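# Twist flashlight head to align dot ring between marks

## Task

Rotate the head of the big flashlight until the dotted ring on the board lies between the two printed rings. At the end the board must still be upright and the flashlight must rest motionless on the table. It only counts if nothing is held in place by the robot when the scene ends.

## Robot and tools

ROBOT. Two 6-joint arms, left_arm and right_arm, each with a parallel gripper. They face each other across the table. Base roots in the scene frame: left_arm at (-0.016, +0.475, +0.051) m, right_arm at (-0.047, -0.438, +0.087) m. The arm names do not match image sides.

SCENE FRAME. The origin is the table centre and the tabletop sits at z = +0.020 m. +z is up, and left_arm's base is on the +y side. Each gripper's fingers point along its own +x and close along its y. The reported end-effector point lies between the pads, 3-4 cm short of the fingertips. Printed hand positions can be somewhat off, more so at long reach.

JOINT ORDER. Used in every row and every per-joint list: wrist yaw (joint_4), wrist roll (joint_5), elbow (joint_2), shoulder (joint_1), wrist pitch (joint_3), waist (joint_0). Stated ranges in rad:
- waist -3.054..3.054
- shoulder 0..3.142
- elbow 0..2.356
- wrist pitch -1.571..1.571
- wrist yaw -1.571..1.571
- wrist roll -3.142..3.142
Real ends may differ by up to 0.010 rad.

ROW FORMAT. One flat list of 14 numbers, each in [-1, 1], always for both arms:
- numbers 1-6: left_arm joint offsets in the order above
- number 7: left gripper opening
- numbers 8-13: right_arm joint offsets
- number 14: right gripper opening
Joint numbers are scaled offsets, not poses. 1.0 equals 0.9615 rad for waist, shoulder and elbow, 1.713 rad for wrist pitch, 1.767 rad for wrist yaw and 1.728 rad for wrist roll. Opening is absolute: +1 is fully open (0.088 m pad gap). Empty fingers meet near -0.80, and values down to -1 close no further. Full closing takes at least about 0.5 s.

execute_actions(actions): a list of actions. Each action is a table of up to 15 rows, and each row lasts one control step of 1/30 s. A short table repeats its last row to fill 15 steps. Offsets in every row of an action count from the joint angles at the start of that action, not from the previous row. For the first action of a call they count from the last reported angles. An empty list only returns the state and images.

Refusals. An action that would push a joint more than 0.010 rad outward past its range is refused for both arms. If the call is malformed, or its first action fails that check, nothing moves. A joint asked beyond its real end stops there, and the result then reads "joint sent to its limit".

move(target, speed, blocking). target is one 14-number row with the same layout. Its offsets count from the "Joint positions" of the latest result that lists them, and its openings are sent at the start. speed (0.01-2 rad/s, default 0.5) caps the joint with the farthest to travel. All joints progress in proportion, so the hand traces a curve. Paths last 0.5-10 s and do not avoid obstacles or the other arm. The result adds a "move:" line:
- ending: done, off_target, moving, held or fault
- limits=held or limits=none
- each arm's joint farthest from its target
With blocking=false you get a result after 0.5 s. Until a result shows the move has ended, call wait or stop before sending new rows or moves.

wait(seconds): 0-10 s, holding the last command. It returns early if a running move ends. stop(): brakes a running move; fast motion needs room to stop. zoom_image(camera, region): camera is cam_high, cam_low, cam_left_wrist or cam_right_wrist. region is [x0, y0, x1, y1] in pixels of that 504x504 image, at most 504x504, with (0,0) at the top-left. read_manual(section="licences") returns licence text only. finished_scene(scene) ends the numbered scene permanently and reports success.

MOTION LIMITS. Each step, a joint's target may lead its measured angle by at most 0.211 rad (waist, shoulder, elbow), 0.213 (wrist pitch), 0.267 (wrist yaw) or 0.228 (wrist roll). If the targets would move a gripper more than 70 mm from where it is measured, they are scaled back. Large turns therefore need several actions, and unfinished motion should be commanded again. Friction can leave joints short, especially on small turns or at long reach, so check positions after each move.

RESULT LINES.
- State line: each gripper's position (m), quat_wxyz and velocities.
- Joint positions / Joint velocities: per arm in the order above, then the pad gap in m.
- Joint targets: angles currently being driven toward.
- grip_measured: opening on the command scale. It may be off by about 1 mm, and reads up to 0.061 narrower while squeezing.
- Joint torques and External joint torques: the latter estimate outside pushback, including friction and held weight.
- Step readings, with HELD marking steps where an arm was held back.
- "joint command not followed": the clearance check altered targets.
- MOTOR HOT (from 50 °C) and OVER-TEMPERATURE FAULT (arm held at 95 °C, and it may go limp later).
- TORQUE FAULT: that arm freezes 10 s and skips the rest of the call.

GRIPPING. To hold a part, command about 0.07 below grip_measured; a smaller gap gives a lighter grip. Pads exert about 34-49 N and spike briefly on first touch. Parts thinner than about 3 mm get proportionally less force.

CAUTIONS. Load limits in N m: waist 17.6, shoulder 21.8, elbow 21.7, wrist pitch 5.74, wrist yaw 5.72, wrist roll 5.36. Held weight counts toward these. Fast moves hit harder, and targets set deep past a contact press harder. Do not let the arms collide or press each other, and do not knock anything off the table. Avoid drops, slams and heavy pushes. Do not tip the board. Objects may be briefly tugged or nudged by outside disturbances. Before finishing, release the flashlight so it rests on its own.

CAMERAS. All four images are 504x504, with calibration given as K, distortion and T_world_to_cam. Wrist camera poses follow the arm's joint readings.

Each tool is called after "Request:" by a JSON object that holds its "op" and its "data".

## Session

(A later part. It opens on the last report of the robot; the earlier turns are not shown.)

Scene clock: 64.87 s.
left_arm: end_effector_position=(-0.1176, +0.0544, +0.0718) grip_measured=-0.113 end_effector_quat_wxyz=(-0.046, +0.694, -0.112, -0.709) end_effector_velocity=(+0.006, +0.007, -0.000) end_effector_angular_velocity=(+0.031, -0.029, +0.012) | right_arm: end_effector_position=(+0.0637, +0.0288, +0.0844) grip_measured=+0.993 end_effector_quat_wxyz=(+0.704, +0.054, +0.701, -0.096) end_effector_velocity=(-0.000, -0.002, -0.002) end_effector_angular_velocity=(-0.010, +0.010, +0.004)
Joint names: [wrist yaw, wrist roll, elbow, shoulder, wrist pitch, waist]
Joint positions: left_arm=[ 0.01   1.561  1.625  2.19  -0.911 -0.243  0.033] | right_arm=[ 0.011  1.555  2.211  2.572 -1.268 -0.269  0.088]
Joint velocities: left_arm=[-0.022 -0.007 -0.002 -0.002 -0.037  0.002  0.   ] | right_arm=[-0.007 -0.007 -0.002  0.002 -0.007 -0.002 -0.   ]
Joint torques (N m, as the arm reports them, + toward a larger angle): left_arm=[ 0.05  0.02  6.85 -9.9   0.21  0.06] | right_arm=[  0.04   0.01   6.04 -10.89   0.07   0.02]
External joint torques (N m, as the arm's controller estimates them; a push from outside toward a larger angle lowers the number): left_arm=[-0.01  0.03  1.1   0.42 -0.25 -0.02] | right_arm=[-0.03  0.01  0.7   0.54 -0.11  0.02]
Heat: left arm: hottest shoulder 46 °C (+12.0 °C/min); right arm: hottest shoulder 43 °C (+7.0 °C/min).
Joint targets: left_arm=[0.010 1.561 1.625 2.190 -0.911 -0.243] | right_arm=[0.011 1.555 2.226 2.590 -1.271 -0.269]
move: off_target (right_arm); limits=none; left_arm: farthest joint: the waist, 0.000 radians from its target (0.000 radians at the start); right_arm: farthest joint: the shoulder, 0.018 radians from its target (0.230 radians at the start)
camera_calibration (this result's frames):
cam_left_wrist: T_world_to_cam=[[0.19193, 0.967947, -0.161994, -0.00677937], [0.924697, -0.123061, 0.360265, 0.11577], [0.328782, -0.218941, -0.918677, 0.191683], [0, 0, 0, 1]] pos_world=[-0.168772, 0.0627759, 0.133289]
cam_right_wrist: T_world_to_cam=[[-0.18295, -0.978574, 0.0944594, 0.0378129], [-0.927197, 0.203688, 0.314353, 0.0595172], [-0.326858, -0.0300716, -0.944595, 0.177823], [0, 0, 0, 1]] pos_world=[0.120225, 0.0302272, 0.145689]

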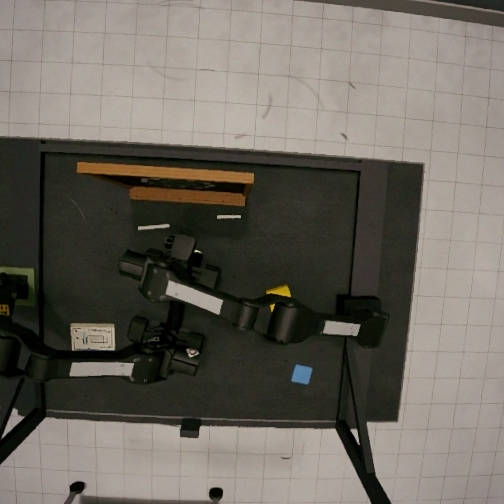

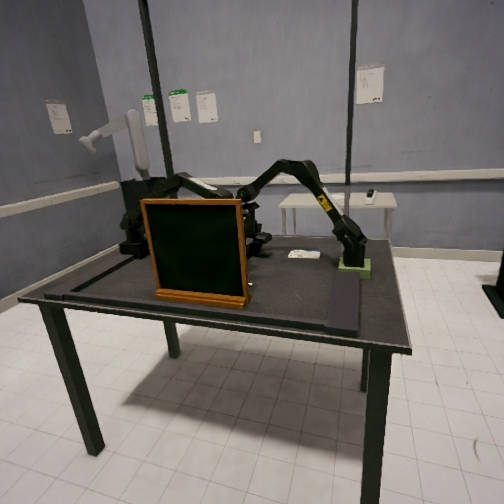

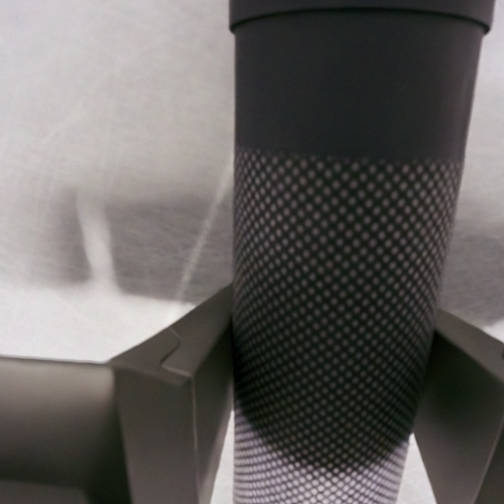

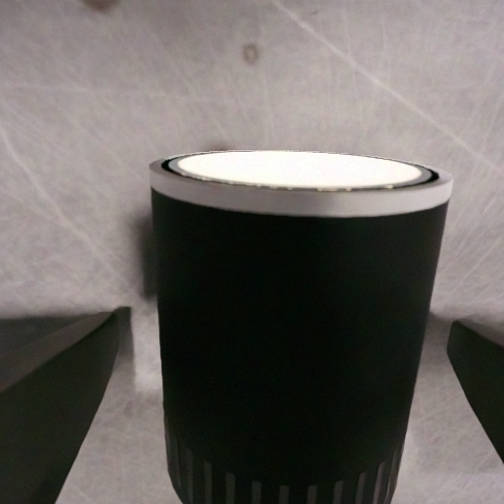

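Request:
{"op": "execute_actions", "data": {"actions": [[[0,0,0,0,0,0,-0.3,0,0,0,0,0,0,0.2]]]}}

Request:
{"op": "move", "data": {"target": [0,0,0,0,0,0,-0.3, 0,0,-0.44,-0.235,0.22,0,0.2], "speed": 0.7}}

Request:
{"op": "move", "data": {"target": [0,0,0,0,0,0,-0.3, 0,0,-0.725,-0.315,0.515,0,0.2], "speed": 0.7}}

Request:
{"op": "zoom_image", "data": {"camera": "cam_high", "region": [130, 165, 230, 205]}}

Request:
{"op": "execute_actions", "data": {"actions": [[[0,0,0,0,0,0,-0.3,0,0,0,0,0,0,1]]]}}

Request:
{"op": "move", "data": {"target": [0,0,0,0,0,0,-0.3, 0,0,0.71,0.32,-0.515,0,1], "speed": 0.9}}

Request:
{"op": "move", "data": {"target": [0,0,0,0,0,0,-0.3, 0,0,0.44,0.24,-0.22,0,1], "speed": 0.9}}

Scene clock: 70.90 s.
left_arm: end_effector_position=(-0.1176, +0.0544, +0.0718) grip_measured=-0.113 end_effector_quat_wxyz=(-0.047, +0.694, -0.112, -0.709) end_effector_velocity=(+0.002, +0.007, -0.001) end_effector_angular_velocity=(+0.025, -0.013, +0.006) | right_arm: end_effector_position=(+0.0637, +0.0289, +0.0843) grip_measured=+0.320 end_effector_quat_wxyz=(+0.704, +0.054, +0.701, -0.096) end_effector_velocity=(+0.002, -0.002, +0.001) end_effector_angular_velocity=(-0.005, +0.009, -0.000)
Joint names: [wrist yaw, wrist roll, elbow, shoulder, wrist pitch, waist]
Joint positions: left_arm=[ 0.01   1.562  1.625  2.19  -0.911 -0.243  0.033] | right_arm=[ 0.011  1.555  2.211  2.573 -1.267 -0.269  0.055]
Joint velocities: left_arm=[-0.007 -0.007 -0.007 -0.002 -0.022 -0.002 -0.   ] | right_arm=[-0.007 -0.007 -0.002 -0.002 -0.007 -0.007 -0.   ]
Joint torques (N m, as the arm reports them, + toward a larger angle): left_arm=[ 0.04 -0.02  6.8  -9.78  0.16 -0.18] | right_arm=[  0.03   0.02   4.51 -13.06   0.19   0.  ]
External joint torques (N m, as the arm's controller estimates them; a push from outside toward a larger angle lowers the number): left_arm=[-0.03 -0.01  1.06  0.56 -0.3  -0.24] | right_arm=[-0.04  0.01 -0.82 -1.63  0.01  0.09]
Heat: left arm: hottest shoulder 47 °C (+12.0 °C/min); right arm: hottest shoulder 44 °C (+7.0 °C/min).
Joint targets: left_arm=[0.010 1.561 1.625 2.190 -0.911 -0.243] | right_arm=[0.011 1.555 2.211 2.572 -1.268 -0.269]
Step readings (joint positions):
0: left_arm=[0.010 1.561 1.625 2.190 -0.911 -0.243] | right_arm=[0.011 1.555 2.211 2.573 -1.268 -0.269]
1: left_arm=[0.010 1.561 1.625 2.190 -0.911 -0.243] | right_arm=[0.011 1.555 2.211 2.573 -1.268 -0.269]
2: left_arm=[0.010 1.561 1.625 2.190 -0.911 -0.243] | right_arm=[0.011 1.555 2.211 2.573 -1.268 -0.269]
4: left_arm=[0.010 1.561 1.625 2.190 -0.911 -0.243] | right_arm=[0.011 1.555 2.211 2.573 -1.268 -0.269]
8: left_arm=[0.010 1.562 1.625 2.190 -0.911 -0.243] | right_arm=[0.011 1.555 2.211 2.573 -1.267 -0.269]
15: Joint positions above
camera_calibration (this result's frames):
cam_left_wrist: T_world_to_cam=[[0.192676, 0.967797, -0.162004, -0.00668271], [0.924579, -0.123755, 0.360331, 0.115789], [0.328679, -0.219213, -0.918649, 0.191683], [0, 0, 0, 1]] pos_world=[-0.16877, 0.0628163, 0.133285]
cam_right_wrist: T_world_to_cam=[[-0.182958, -0.978609, 0.09408, 0.0379915], [-0.927224, 0.203571, 0.314348, 0.0595526], [-0.326776, -0.0297207, -0.944634, 0.17774], [0, 0, 0, 1]] pos_world=[0.120251, 0.0303382, 0.145605]

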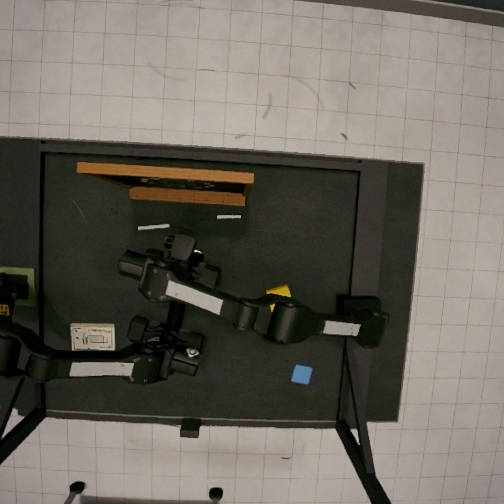

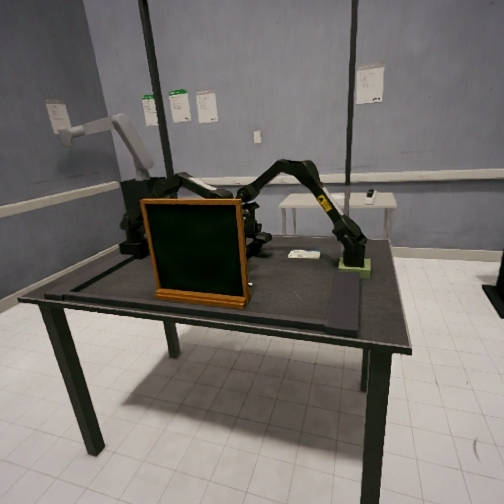

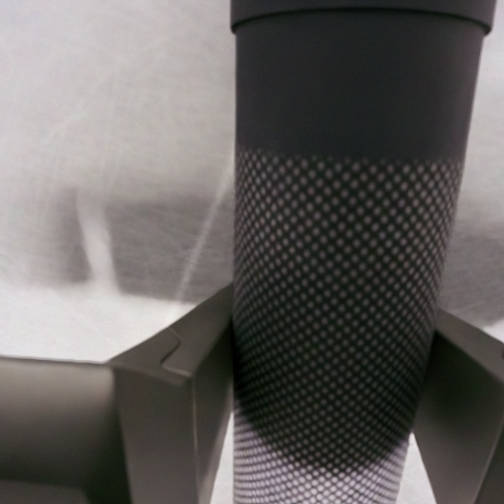

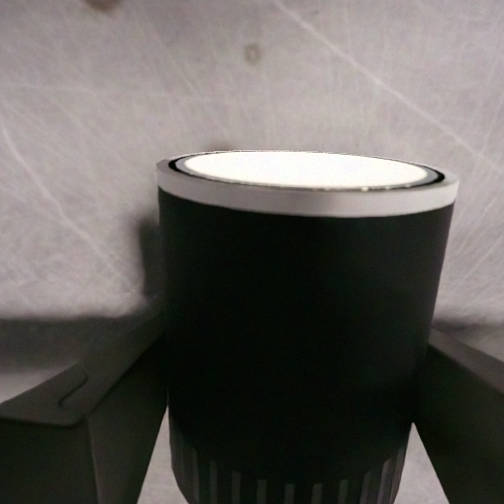

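Scene clock: 72.20 s.
left_arm: end_effector_position=(-0.1178, +0.0545, +0.0718) grip_measured=-0.113 end_effector_quat_wxyz=(-0.048, +0.694, -0.114, -0.709) end_effector_velocity=(-0.000, -0.001, -0.002) end_effector_angular_velocity=(-0.004, -0.006, +0.006) | right_arm: end_effector_position=(+0.0624, +0.0235, +0.0822) grip_measured=+0.320 end_effector_quat_wxyz=(+0.711, +0.119, +0.692, -0.032) end_effector_velocity=(-0.003, -0.001, +0.000) end_effector_angular_velocity=(-0.003, +0.020, +0.022)
Joint names: [wrist yaw, wrist roll, elbow, shoulder, wrist pitch, waist]
Joint positions: left_arm=[ 0.01   1.566  1.625  2.19  -0.912 -0.243  0.033] | right_arm=[ 0.011  1.555  1.806  2.359 -0.892 -0.269  0.055]
Joint velocities: left_arm=[-0.007 -0.007 -0.002  0.002  0.007 -0.002  0.   ] | right_arm=[-0.022 -0.022 -0.002 -0.002 -0.007 -0.002 -0.   ]
Joint torques (N m, as the arm reports them, + toward a larger angle): left_arm=[ 0.06 -0.13  6.89 -9.77  0.16  0.04] | right_arm=[  0.04   0.     2.64 -13.69   0.65   0.02]
External joint torques (N m, as the arm's controller estimates them; a push from outside toward a larger angle lowers the number): left_arm=[ 0.   -0.12  1.19  0.41 -0.3   0.04] | right_arm=[-0.01  0.01 -2.79 -3.15  0.16 -0.09]
Heat: left arm: hottest shoulder 47 °C (+12.2 °C/min); right arm: hottest shoulder 44 °C (+7.1 °C/min).
Joint targets: left_arm=[0.010 1.562 1.625 2.190 -0.911 -0.243] | right_arm=[0.012 1.555 1.788 2.347 -0.890 -0.269]
move: off_target (right_arm); limits=none; left_arm: farthest joint: the wrist roll, 0.004 radians from its target (0.000 radians at the start); right_arm: farthest joint: the elbow, 0.018 radians from its target (0.423 radians at the start)
camera_calibration (this result's frames):
cam_left_wrist: T_world_to_cam=[[0.196789, 0.967024, -0.161678, -0.00626934], [0.923898, -0.127707, 0.360698, 0.116046], [0.328156, -0.220355, -0.918563, 0.191743], [0, 0, 0, 1]] pos_world=[-0.168903, 0.0631341, 0.133257]
cam_right_wrist: T_world_to_cam=[[-0.183064, -0.979066, -0.0889751, 0.0476494], [-0.940195, 0.147911, 0.306849, 0.0628735], [-0.287265, 0.139827, -0.94759, 0.168982], [0, 0, 0, 1]] pos_world=[0.116379, 0.013724, 0.145073]

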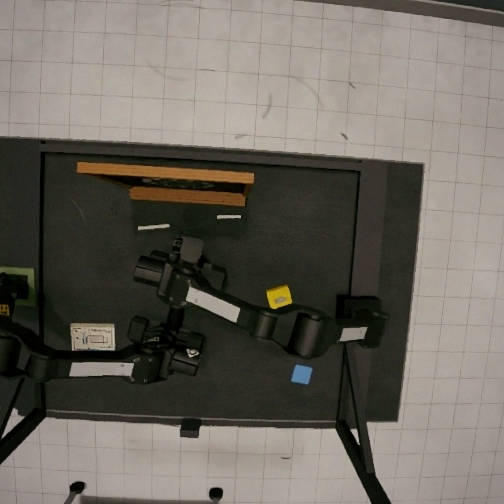

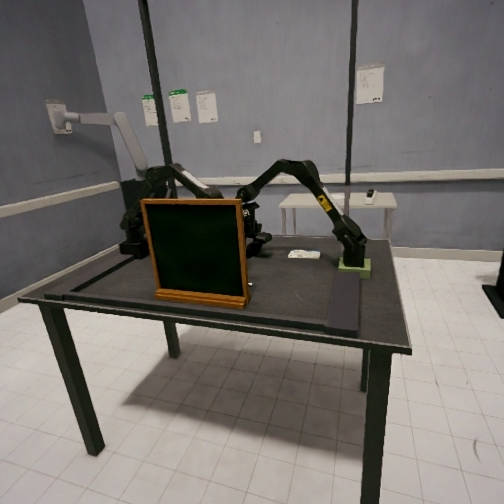

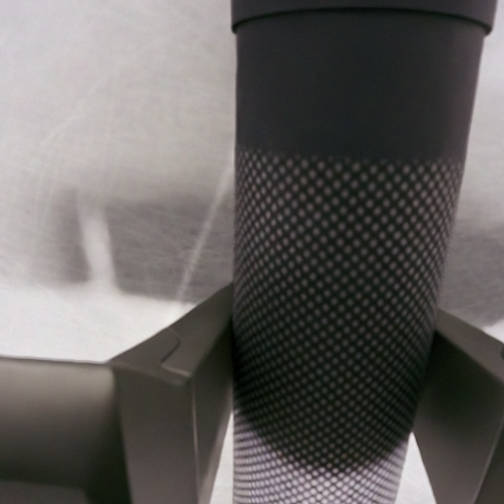

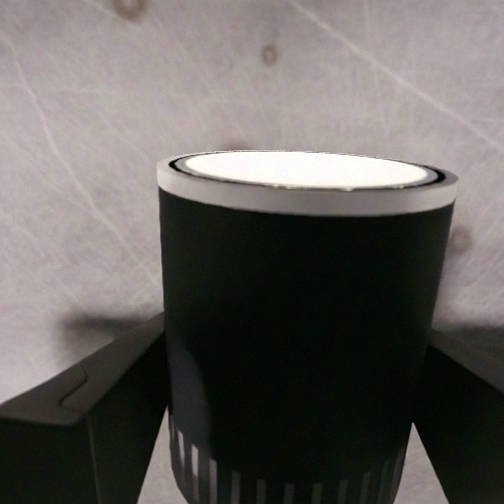

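Scene clock: 74.17 s.
left_arm: end_effector_position=(-0.1175, +0.0555, +0.0717) grip_measured=-0.113 end_effector_quat_wxyz=(-0.052, +0.694, -0.114, -0.709) end_effector_velocity=(-0.004, +0.003, +0.000) end_effector_angular_velocity=(+0.009, +0.006, -0.001) | right_arm: end_effector_position=(+0.0601, +0.0137, +0.0782) grip_measured=+0.320 end_effector_quat_wxyz=(+0.700, +0.283, +0.641, +0.139) end_effector_velocity=(-0.000, -0.001, +0.002) end_effector_angular_velocity=(-0.004, -0.006, +0.020)
Joint names: [wrist yaw, wrist roll, elbow, shoulder, wrist pitch, waist]
Joint positions: left_arm=[ 0.01   1.572  1.625  2.19  -0.916 -0.243  0.033] | right_arm=[ 0.011  1.553  1.126  2.077 -0.008 -0.269  0.055]
Joint velocities: left_arm=[ 0.007 -0.007 -0.002 -0.002 -0.007 -0.007 -0.   ] | right_arm=[-0.007 -0.022 -0.002 -0.007 -0.007 -0.002 -0.001]
Joint torques (N m, as the arm reports them, + toward a larger angle): left_arm=[ 0.06 -0.21  6.8  -9.78  0.51 -0.13] | right_arm=[  0.04   0.02   2.58 -12.5    1.22   0.02]
External joint torques (N m, as the arm's controller estimates them; a push from outside toward a larger angle lowers the number): left_arm=[-0.01 -0.2   1.    0.61  0.05 -0.12] | right_arm=[-0.01  0.05 -2.63 -3.76  0.01  0.02]
Heat: left arm: hottest shoulder 47 °C (+12.2 °C/min); right arm: hottest shoulder 45 °C (+8.1 °C/min).
Joint targets: left_arm=[0.010 1.566 1.625 2.190 -0.912 -0.243] | right_arm=[0.011 1.554 1.109 2.056 -0.010 -0.269]
move: off_target (right_arm); limits=none; left_arm: farthest joint: the wrist roll, 0.006 radians from its target (0.000 radians at the start); right_arm: farthest joint: the shoulder, 0.021 radians from its target (0.303 radians at the start)
camera_calibration (this result's frames):
cam_left_wrist: T_world_to_cam=[[0.202918, 0.966489, -0.157237, -0.00683341], [0.922524, -0.134858, 0.361611, 0.116159], [0.328289, -0.218432, -0.918974, 0.191734], [0, 0, 0, 1]] pos_world=[-0.168717, 0.0641504, 0.13312]
cam_right_wrist: T_world_to_cam=[[-0.145878, -0.826268, -0.54406, 0.0685878], [-0.971096, 0.0145743, 0.238245, 0.0724017], [-0.188925, 0.563089, -0.804511, 0.142984], [0, 0, 0, 1]] pos_world=[0.107328, -0.024896, 0.135099]

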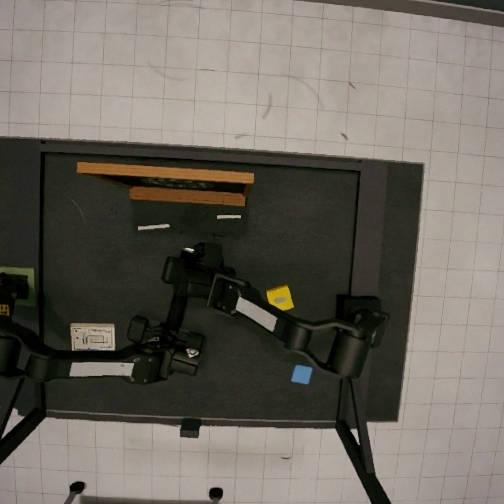

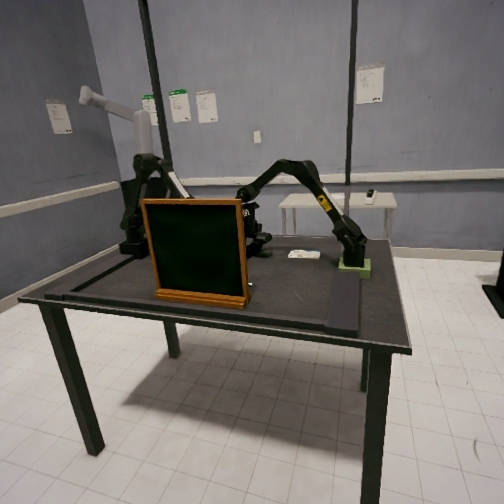

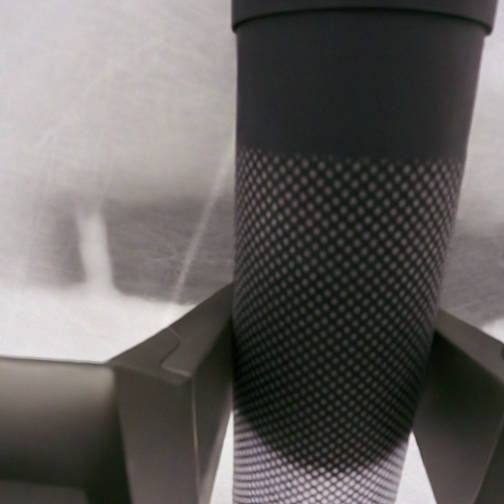

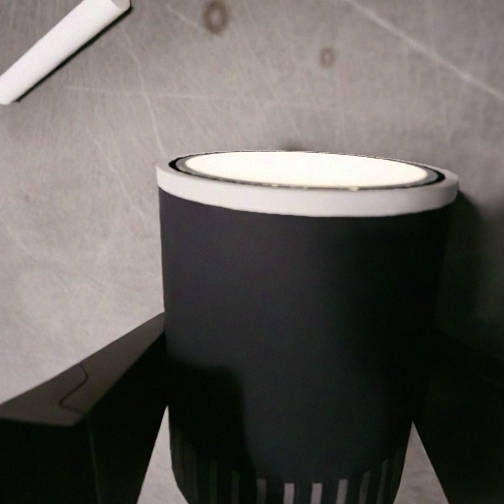

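Region (130, 165, 230, 205) of cam_high's 504x504 image, scaled by 5.040, with more detail than that image has; it fills the top 202 rows of this view, and the rest is white.

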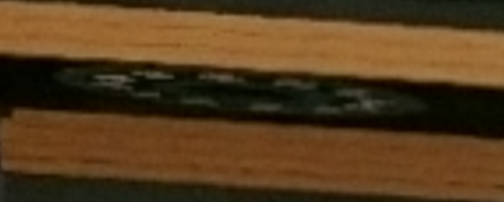

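Scene clock: 74.67 s.
left_arm: end_effector_position=(-0.1175, +0.0555, +0.0717) grip_measured=-0.113 end_effector_quat_wxyz=(-0.052, +0.694, -0.114, -0.709) end_effector_velocity=(-0.002, -0.001, +0.001) end_effector_angular_velocity=(-0.005, +0.011, +0.019) | right_arm: end_effector_position=(+0.0612, +0.0183, +0.0837) grip_measured=+0.984 end_effector_quat_wxyz=(+0.699, +0.290, +0.637, +0.146) end_effector_velocity=(-0.000, -0.000, +0.001) end_effector_angular_velocity=(+0.000, +0.011, -0.004)
Joint names: [wrist yaw, wrist roll, elbow, shoulder, wrist pitch, waist]
Joint positions: left_arm=[ 0.01   1.573  1.625  2.19  -0.916 -0.243  0.033] | right_arm=[ 0.011  1.553  1.133  2.072  0.002 -0.269  0.087]
Joint velocities: left_arm=[ 0.007 -0.022 -0.002 -0.002  0.007 -0.002 -0.   ] | right_arm=[-0.007  0.007  0.002 -0.002 -0.007 -0.002  0.004]
Joint torques (N m, as the arm reports them, + toward a larger angle): left_arm=[  0.07  -0.04   6.67 -10.05   0.14  -0.22] | right_arm=[ 0.03 -0.02  3.61 -9.36  0.68  0.02]
External joint torques (N m, as the arm's controller estimates them; a push from outside toward a larger angle lowers the number): left_arm=[ 0.   -0.03  0.98  0.15 -0.31 -0.21] | right_arm=[-0.02  0.01 -1.6  -0.67 -0.53  0.02]
Heat: left arm: hottest shoulder 47 °C (+12.1 °C/min); right arm: hottest shoulder 45 °C (+8.0 °C/min).
Joint targets: left_arm=[0.010 1.572 1.625 2.190 -0.917 -0.243] | right_arm=[0.011 1.553 1.126 2.077 -0.008 -0.269]
Step readings (joint positions):
0: left_arm=[0.010 1.572 1.625 2.190 -0.916 -0.243] | right_arm=[0.011 1.553 1.126 2.077 -0.008 -0.269]
1: left_arm=[0.010 1.573 1.625 2.190 -0.916 -0.243] | right_arm=[0.011 1.553 1.126 2.077 -0.008 -0.269]
2: left_arm=[0.010 1.573 1.625 2.190 -0.916 -0.243] | right_arm=[0.011 1.553 1.126 2.077 -0.004 -0.269]
4: left_arm=[0.010 1.573 1.625 2.190 -0.916 -0.243] | right_arm=[0.011 1.553 1.126 2.075 -0.001 -0.269]
8: left_arm=[0.010 1.573 1.625 2.190 -0.916 -0.243] | right_arm=[0.011 1.553 1.131 2.073 0.001 -0.269]
15: Joint positions above
camera_calibration (this result's frames):
cam_left_wrist: T_world_to_cam=[[0.203291, 0.96641, -0.157242, -0.00678494], [0.922461, -0.135204, 0.361643, 0.116169], [0.328235, -0.218568, -0.918961, 0.191735], [0, 0, 0, 1]] pos_world=[-0.168716, 0.0641706, 0.133118]
cam_right_wrist: T_world_to_cam=[[-0.143197, -0.814763, -0.561833, 0.0766851], [-0.97224, 0.00966376, 0.233786, 0.0725977], [-0.185051, 0.579714, -0.793529, 0.143568], [0, 0, 0, 1]] pos_world=[0.108131, -0.0214495, 0.140037]

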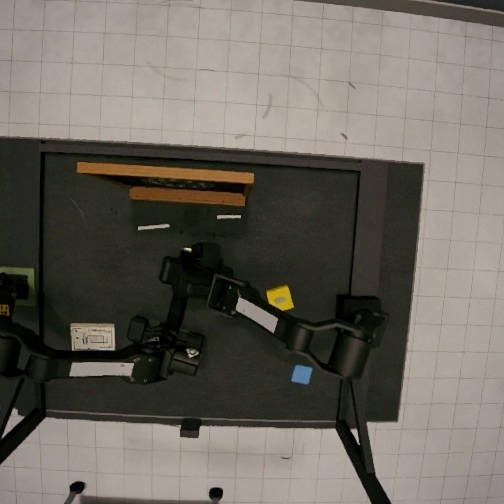

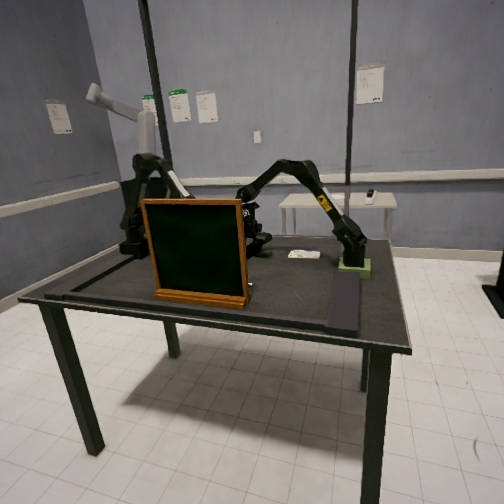

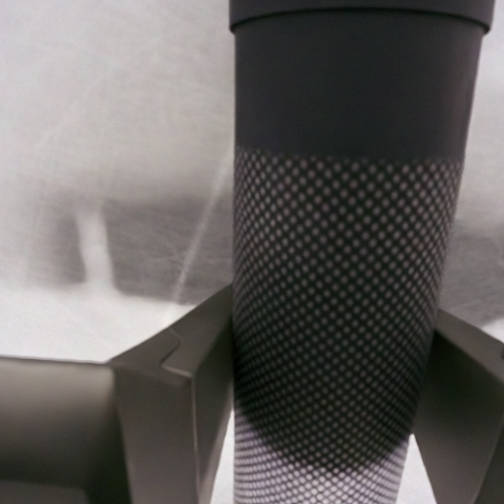

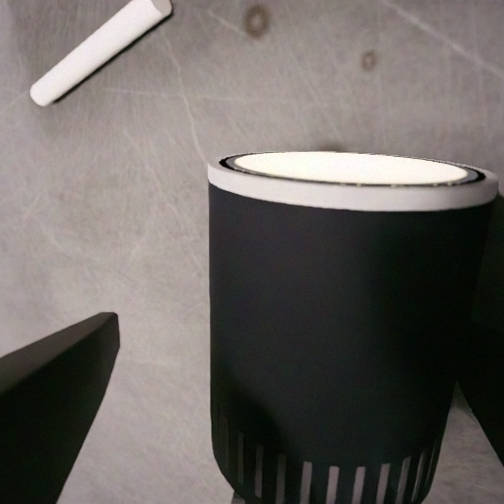

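Scene clock: 76.40 s.
left_arm: end_effector_position=(-0.1175, +0.0555, +0.0717) grip_measured=-0.113 end_effector_quat_wxyz=(-0.052, +0.694, -0.114, -0.709) end_effector_velocity=(+0.000, +0.001, +0.001) end_effector_angular_velocity=(+0.000, -0.008, -0.009) | right_arm: end_effector_position=(+0.0626, +0.0245, +0.0794) grip_measured=+0.993 end_effector_quat_wxyz=(+0.711, +0.120, +0.692, -0.030) end_effector_velocity=(-0.001, -0.004, +0.001) end_effector_angular_velocity=(-0.015, +0.010, +0.006)
Joint names: [wrist yaw, wrist roll, elbow, shoulder, wrist pitch, waist]
Joint positions: left_arm=[ 0.01   1.573  1.625  2.19  -0.916 -0.243  0.033] | right_arm=[ 0.011  1.553  1.801  2.364 -0.878 -0.269  0.088]
Joint velocities: left_arm=[-0.007  0.007  0.002 -0.002 -0.007 -0.002 -0.   ] | right_arm=[-0.007 -0.007  0.002 -0.002 -0.022 -0.002 -0.   ]
Joint torques (N m, as the arm reports them, + toward a larger angle): left_arm=[ 0.03 -0.01  6.94 -9.84  0.12 -0.17] | right_arm=[  0.03   0.01   6.3  -10.05   0.42   0.01]
External joint torques (N m, as the arm's controller estimates them; a push from outside toward a larger angle lowers the number): left_arm=[-0.03  0.    1.23  0.41 -0.32 -0.17] | right_arm=[-0.02  0.01  0.9   0.52 -0.06 -0.06]
Heat: left arm: hottest shoulder 47 °C (+11.3 °C/min); right arm: hottest shoulder 45 °C (+8.2 °C/min).
Joint targets: left_arm=[0.010 1.573 1.625 2.190 -0.916 -0.243] | right_arm=[0.011 1.553 1.816 2.380 -0.881 -0.269]
move: off_target (right_arm); limits=none; left_arm: farthest joint: the waist, 0.000 radians from its target (0.000 radians at the start); right_arm: farthest joint: the shoulder, 0.016 radians from its target (0.307 radians at the start)
camera_calibration (this result's frames):
cam_left_wrist: T_world_to_cam=[[0.203291, 0.96641, -0.157242, -0.00678494], [0.922461, -0.135204, 0.361643, 0.116169], [0.328235, -0.218568, -0.918961, 0.191735], [0, 0, 0, 1]] pos_world=[-0.168716, 0.0641706, 0.133118]
cam_right_wrist: T_world_to_cam=[[-0.181457, -0.978942, -0.0935205, 0.0487361], [-0.940686, 0.145066, 0.306701, 0.0638539], [-0.286676, 0.143626, -0.9472, 0.166108], [0, 0, 0, 1]] pos_world=[0.116529, 0.0145892, 0.142312]

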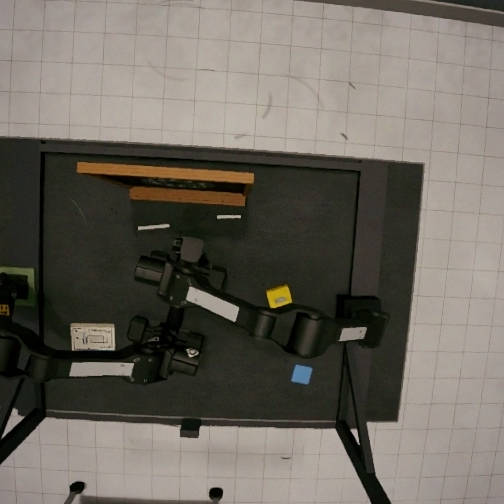

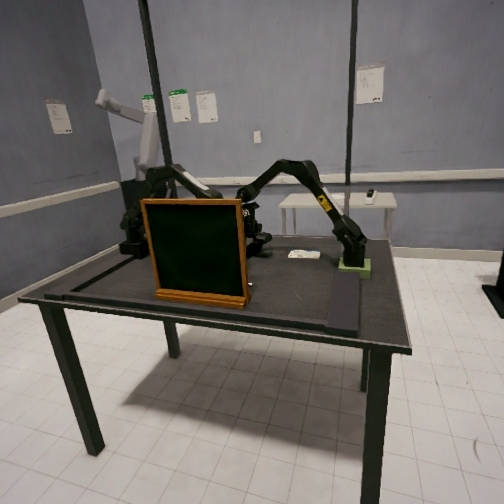

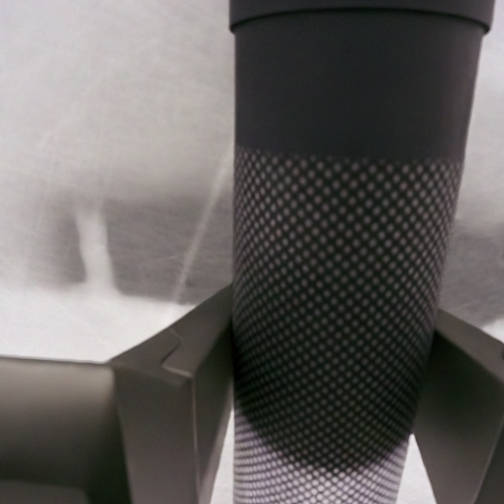

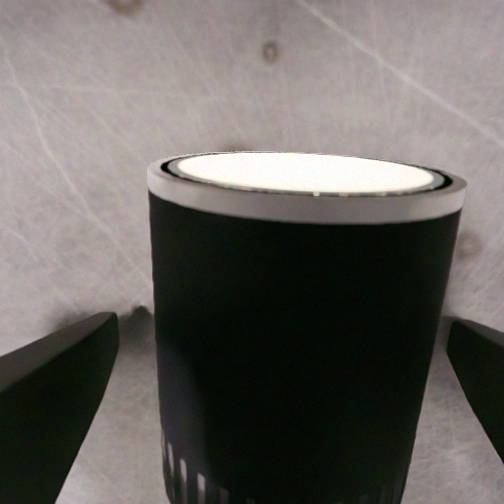

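Scene clock: 77.60 s.
left_arm: end_effector_position=(-0.1175, +0.0555, +0.0717) grip_measured=-0.113 end_effector_quat_wxyz=(-0.052, +0.694, -0.114, -0.709) end_effector_velocity=(+0.004, +0.006, -0.001) end_effector_angular_velocity=(+0.022, -0.026, +0.021) | right_arm: end_effector_position=(+0.0642, +0.0313, +0.0819) grip_measured=+0.993 end_effector_quat_wxyz=(+0.705, +0.057, +0.701, -0.092) end_effector_velocity=(+0.004, -0.003, -0.002) end_effector_angular_velocity=(-0.014, -0.005, -0.014)
Joint names: [wrist yaw, wrist roll, elbow, shoulder, wrist pitch, waist]
Joint positions: left_arm=[ 0.01   1.573  1.625  2.19  -0.916 -0.243  0.033] | right_arm=[ 0.011  1.553  2.209  2.576 -1.252 -0.269  0.088]
Joint velocities: left_arm=[-0.022 -0.022 -0.007 -0.002 -0.022 -0.002  0.   ] | right_arm=[ 0.007  0.007 -0.002  0.002 -0.007 -0.007 -0.   ]
Joint torques (N m, as the arm reports them, + toward a larger angle): left_arm=[ 0.05  0.02  6.93 -9.89  0.2  -0.06] | right_arm=[  0.04   0.02   6.08 -10.78   0.08   0.02]
External joint torques (N m, as the arm's controller estimates them; a push from outside toward a larger angle lowers the number): left_arm=[-0.02  0.02  1.25  0.39 -0.23 -0.07] | right_arm=[-0.04  0.01  0.73  0.68 -0.12  0.23]
Heat: left arm: hottest shoulder 47 °C (+11.0 °C/min); right arm: hottest shoulder 45 °C (+8.0 °C/min).
Joint targets: left_arm=[0.010 1.573 1.625 2.190 -0.916 -0.243] | right_arm=[0.011 1.553 2.224 2.594 -1.255 -0.269]
move: off_target (right_arm); limits=none; left_arm: farthest joint: the waist, 0.000 radians from its target (0.000 radians at the start); right_arm: farthest joint: the shoulder, 0.018 radians from its target (0.231 radians at the start)
camera_calibration (this result's frames):
cam_left_wrist: T_world_to_cam=[[0.203291, 0.96641, -0.157242, -0.00678494], [0.922461, -0.135204, 0.361643, 0.116169], [0.328235, -0.218568, -0.918961, 0.191735], [0, 0, 0, 1]] pos_world=[-0.168716, 0.0641706, 0.133118]
cam_right_wrist: T_world_to_cam=[[-0.181639, -0.979721, 0.084587, 0.0413734], [-0.928064, 0.199228, 0.31465, 0.0604455], [-0.325121, -0.0213495, -0.945431, 0.17541], [0, 0, 0, 1]] pos_world=[0.120642, 0.0322369, 0.143319]

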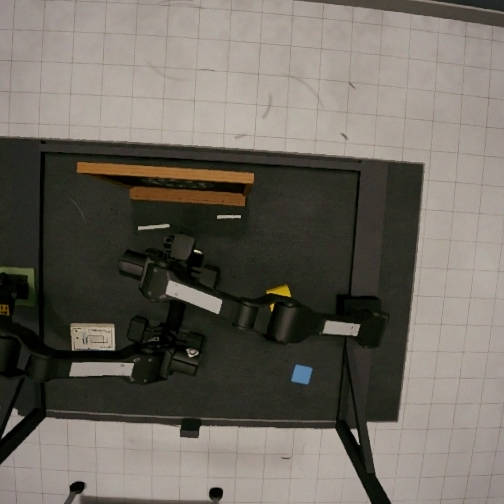

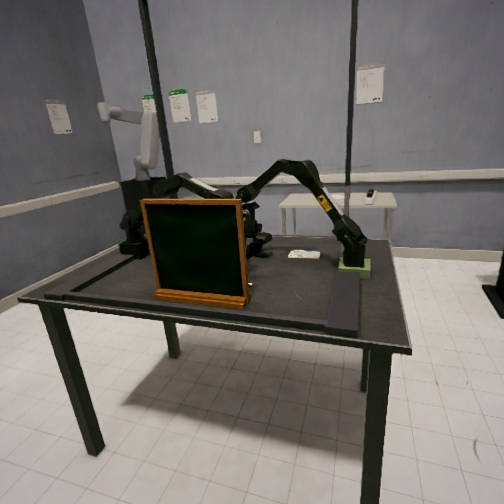

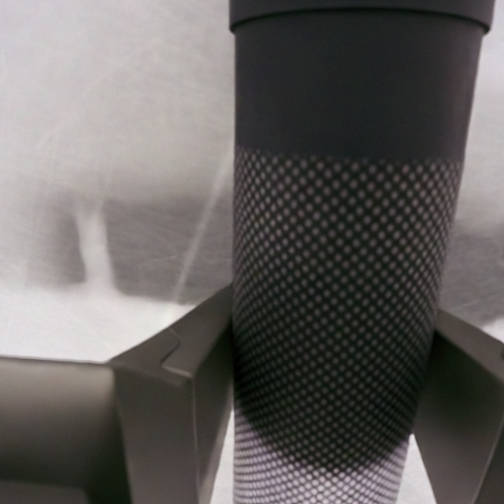

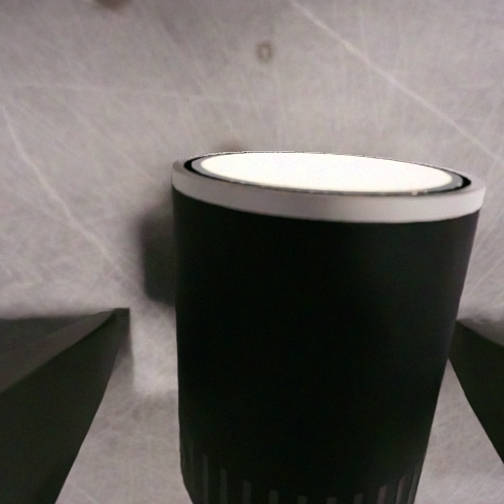

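Request:
{"op": "execute_actions", "data": {"actions": [[[0,0,0,0,0,0,-0.3,0,0,0,0,0,0,0.2]]]}}

Request:
{"op": "move", "data": {"target": [0,0,0,0,0,0,-0.3, 0,0,-0.44,-0.235,0.22,0,0.2], "speed": 0.7}}

Request:
{"op": "zoom_image", "data": {"camera": "cam_high", "region": [130, 165, 230, 205]}}

Scene clock: 80.93 s.
left_arm: end_effector_position=(-0.1175, +0.0555, +0.0717) grip_measured=-0.113 end_effector_quat_wxyz=(-0.051, +0.694, -0.113, -0.709) end_effector_velocity=(+0.002, -0.002, +0.000) end_effector_angular_velocity=(-0.012, -0.020, -0.008) | right_arm: end_effector_position=(+0.0640, +0.0302, +0.0819) grip_measured=+0.319 end_effector_quat_wxyz=(+0.704, +0.055, +0.701, -0.094) end_effector_velocity=(+0.002, -0.002, +0.001) end_effector_angular_velocity=(-0.005, +0.009, -0.000)
Joint names: [wrist yaw, wrist roll, elbow, shoulder, wrist pitch, waist]
Joint positions: left_arm=[ 0.01   1.568  1.625  2.19  -0.916 -0.243  0.033] | right_arm=[ 0.011  1.553  2.21   2.577 -1.258 -0.269  0.055]
Joint velocities: left_arm=[-0.022  0.007 -0.002 -0.002  0.007 -0.002 -0.   ] | right_arm=[-0.007 -0.007 -0.002 -0.002 -0.007 -0.007 -0.   ]
Joint torques (N m, as the arm reports them, + toward a larger angle): left_arm=[ 0.04  0.1   6.7  -9.97  0.2  -0.1 ] | right_arm=[  0.03   0.01   4.51 -13.08   0.7    0.03]
External joint torques (N m, as the arm's controller estimates them; a push from outside toward a larger angle lowers the number): left_arm=[-0.02  0.11  0.91  0.36 -0.27 -0.12] | right_arm=[-0.05  0.01 -0.8  -1.63  0.53  0.14]
Heat: left arm: hottest shoulder 48 °C (+12.2 °C/min); right arm: hottest shoulder 45 °C (+8.1 °C/min).
Joint targets: left_arm=[0.010 1.572 1.625 2.190 -0.916 -0.243] | right_arm=[0.011 1.553 2.209 2.577 -1.252 -0.269]
Step readings (joint positions):
0: left_arm=[0.010 1.573 1.625 2.190 -0.916 -0.243] | right_arm=[0.011 1.553 2.210 2.577 -1.253 -0.269]
1: left_arm=[0.010 1.573 1.625 2.190 -0.916 -0.243] | right_arm=[0.011 1.553 2.210 2.577 -1.253 -0.269]
2: left_arm=[0.010 1.573 1.625 2.190 -0.916 -0.243] | right_arm=[0.011 1.553 2.210 2.577 -1.253 -0.269]
4: left_arm=[0.010 1.573 1.625 2.190 -0.916 -0.243] | right_arm=[0.011 1.553 2.210 2.577 -1.253 -0.269]
8: left_arm=[0.010 1.568 1.625 2.190 -0.916 -0.243] | right_arm=[0.011 1.553 2.210 2.577 -1.258 -0.269]
15: Joint positions above
camera_calibration (this result's frames):
cam_left_wrist: T_world_to_cam=[[0.199194, 0.967271, -0.15719, -0.00731791], [0.923147, -0.131394, 0.361296, 0.116063], [0.328817, -0.217077, -0.919106, 0.191731], [0, 0, 0, 1]] pos_world=[-0.16873, 0.0639488, 0.133138]
cam_right_wrist: T_world_to_cam=[[-0.181538, -0.979229, 0.0902986, 0.0396963], [-0.927777, 0.20099, 0.314378, 0.0604372], [-0.325998, -0.0267052, -0.944993, 0.175477], [0, 0, 0, 1]] pos_world=[0.120484, 0.0314107, 0.14324]

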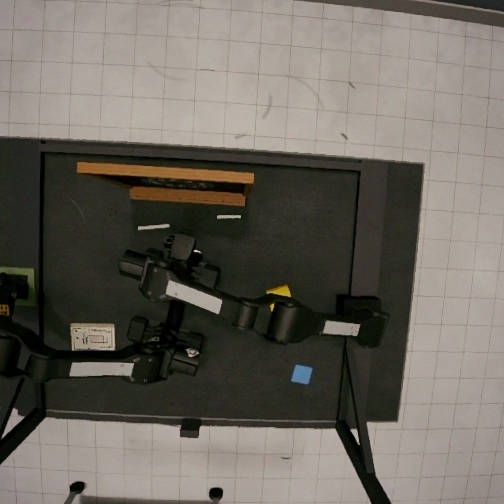

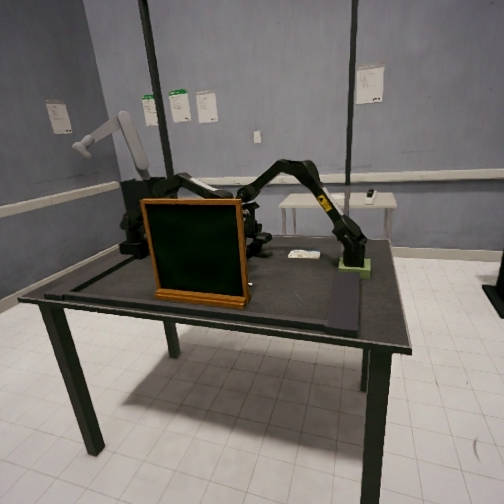

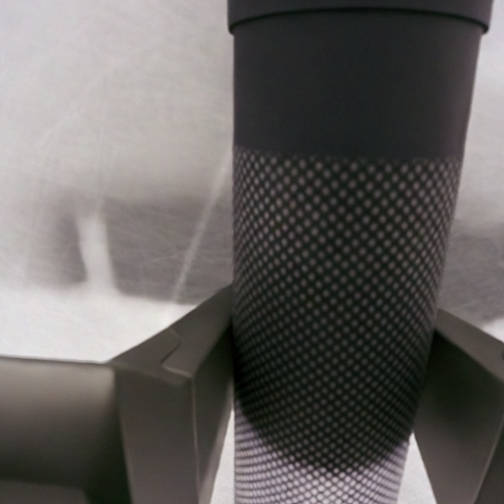

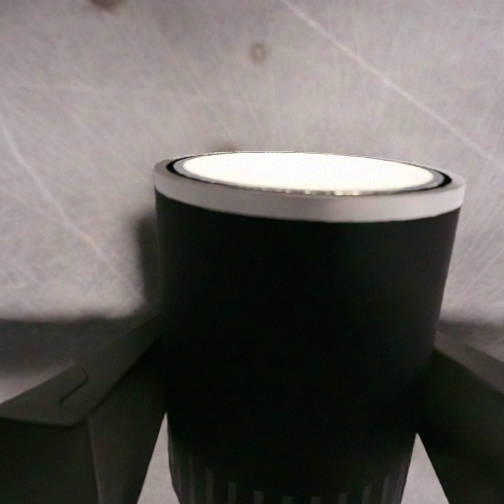

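Scene clock: 82.23 s.
left_arm: end_effector_position=(-0.1175, +0.0555, +0.0717) grip_measured=-0.113 end_effector_quat_wxyz=(-0.051, +0.694, -0.113, -0.709) end_effector_velocity=(+0.002, +0.001, +0.002) end_effector_angular_velocity=(+0.001, -0.006, +0.025) | right_arm: end_effector_position=(+0.0627, +0.0244, +0.0798) grip_measured=+0.319 end_effector_quat_wxyz=(+0.711, +0.119, +0.692, -0.031) end_effector_velocity=(+0.002, -0.002, +0.002) end_effector_angular_velocity=(-0.001, +0.007, +0.001)
Joint names: [wrist yaw, wrist roll, elbow, shoulder, wrist pitch, waist]
Joint positions: left_arm=[ 0.01   1.569  1.625  2.19  -0.916 -0.243  0.033] | right_arm=[ 0.011  1.554  1.804  2.364 -0.883 -0.269  0.055]
Joint velocities: left_arm=[-0.007 -0.022 -0.002 -0.007 -0.007  0.002 -0.   ] | right_arm=[-0.007 -0.007 -0.002 -0.007 -0.007 -0.007 -0.001]
Joint torques (N m, as the arm reports them, + toward a larger angle): left_arm=[ 0.03 -0.04  6.85 -9.87  0.18  0.03] | right_arm=[  0.04  -0.01   2.67 -13.81   0.64   0.02]
External joint torques (N m, as the arm's controller estimates them; a push from outside toward a larger angle lowers the number): left_arm=[-0.03 -0.04  1.09  0.48 -0.28 -0.05] | right_arm=[-0.02  0.   -2.83 -3.1   0.14  0.08]
Heat: left arm: hottest shoulder 48 °C (+12.1 °C/min); right arm: hottest shoulder 46 °C (+9.1 °C/min).
Joint targets: left_arm=[0.010 1.568 1.625 2.190 -0.916 -0.243] | right_arm=[0.011 1.553 1.786 2.351 -0.881 -0.269]
move: off_target (right_arm); limits=none; left_arm: farthest joint: the wrist roll, 0.001 radians from its target (0.000 radians at the start); right_arm: farthest joint: the elbow, 0.017 radians from its target (0.423 radians at the start)
camera_calibration (this result's frames):
cam_left_wrist: T_world_to_cam=[[0.200312, 0.967038, -0.157204, -0.0071726], [0.922962, -0.132433, 0.36139, 0.116092], [0.328659, -0.217484, -0.919067, 0.191732], [0, 0, 0, 1]] pos_world=[-0.168726, 0.0640093, 0.133132]
cam_right_wrist: T_world_to_cam=[[-0.182261, -0.978972, -0.091619, 0.048577], [-0.94052, 0.146411, 0.306571, 0.0637613], [-0.28671, 0.142045, -0.947428, 0.166525], [0, 0, 0, 1]] pos_world=[0.116567, 0.0145662, 0.142673]

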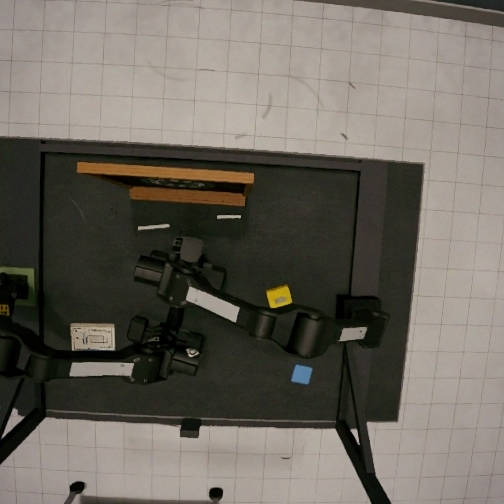

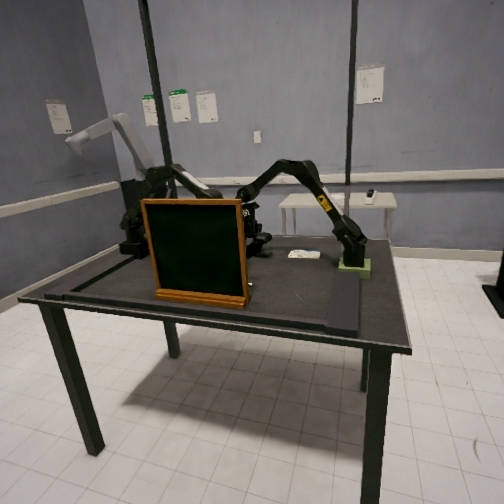

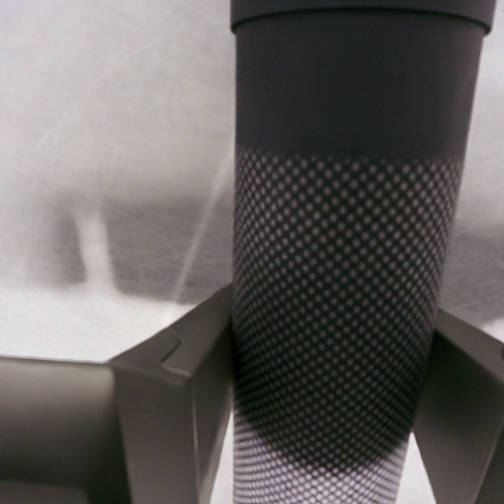

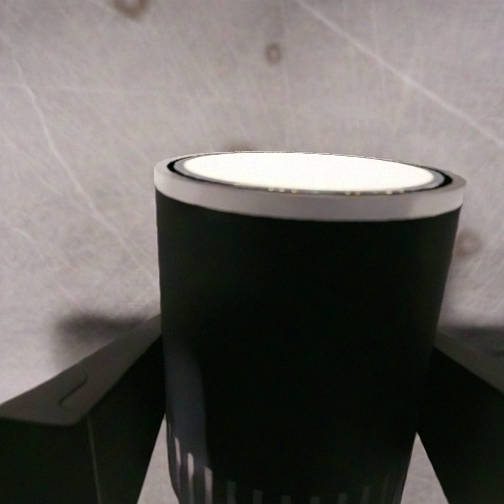

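Region (130, 165, 230, 205) of cam_high's 504x504 image, scaled by 5.040, with more detail than that image has; it fills the top 202 rows of this view, and the rest is white.

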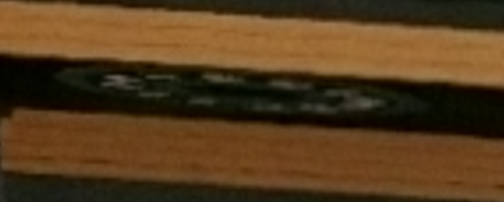

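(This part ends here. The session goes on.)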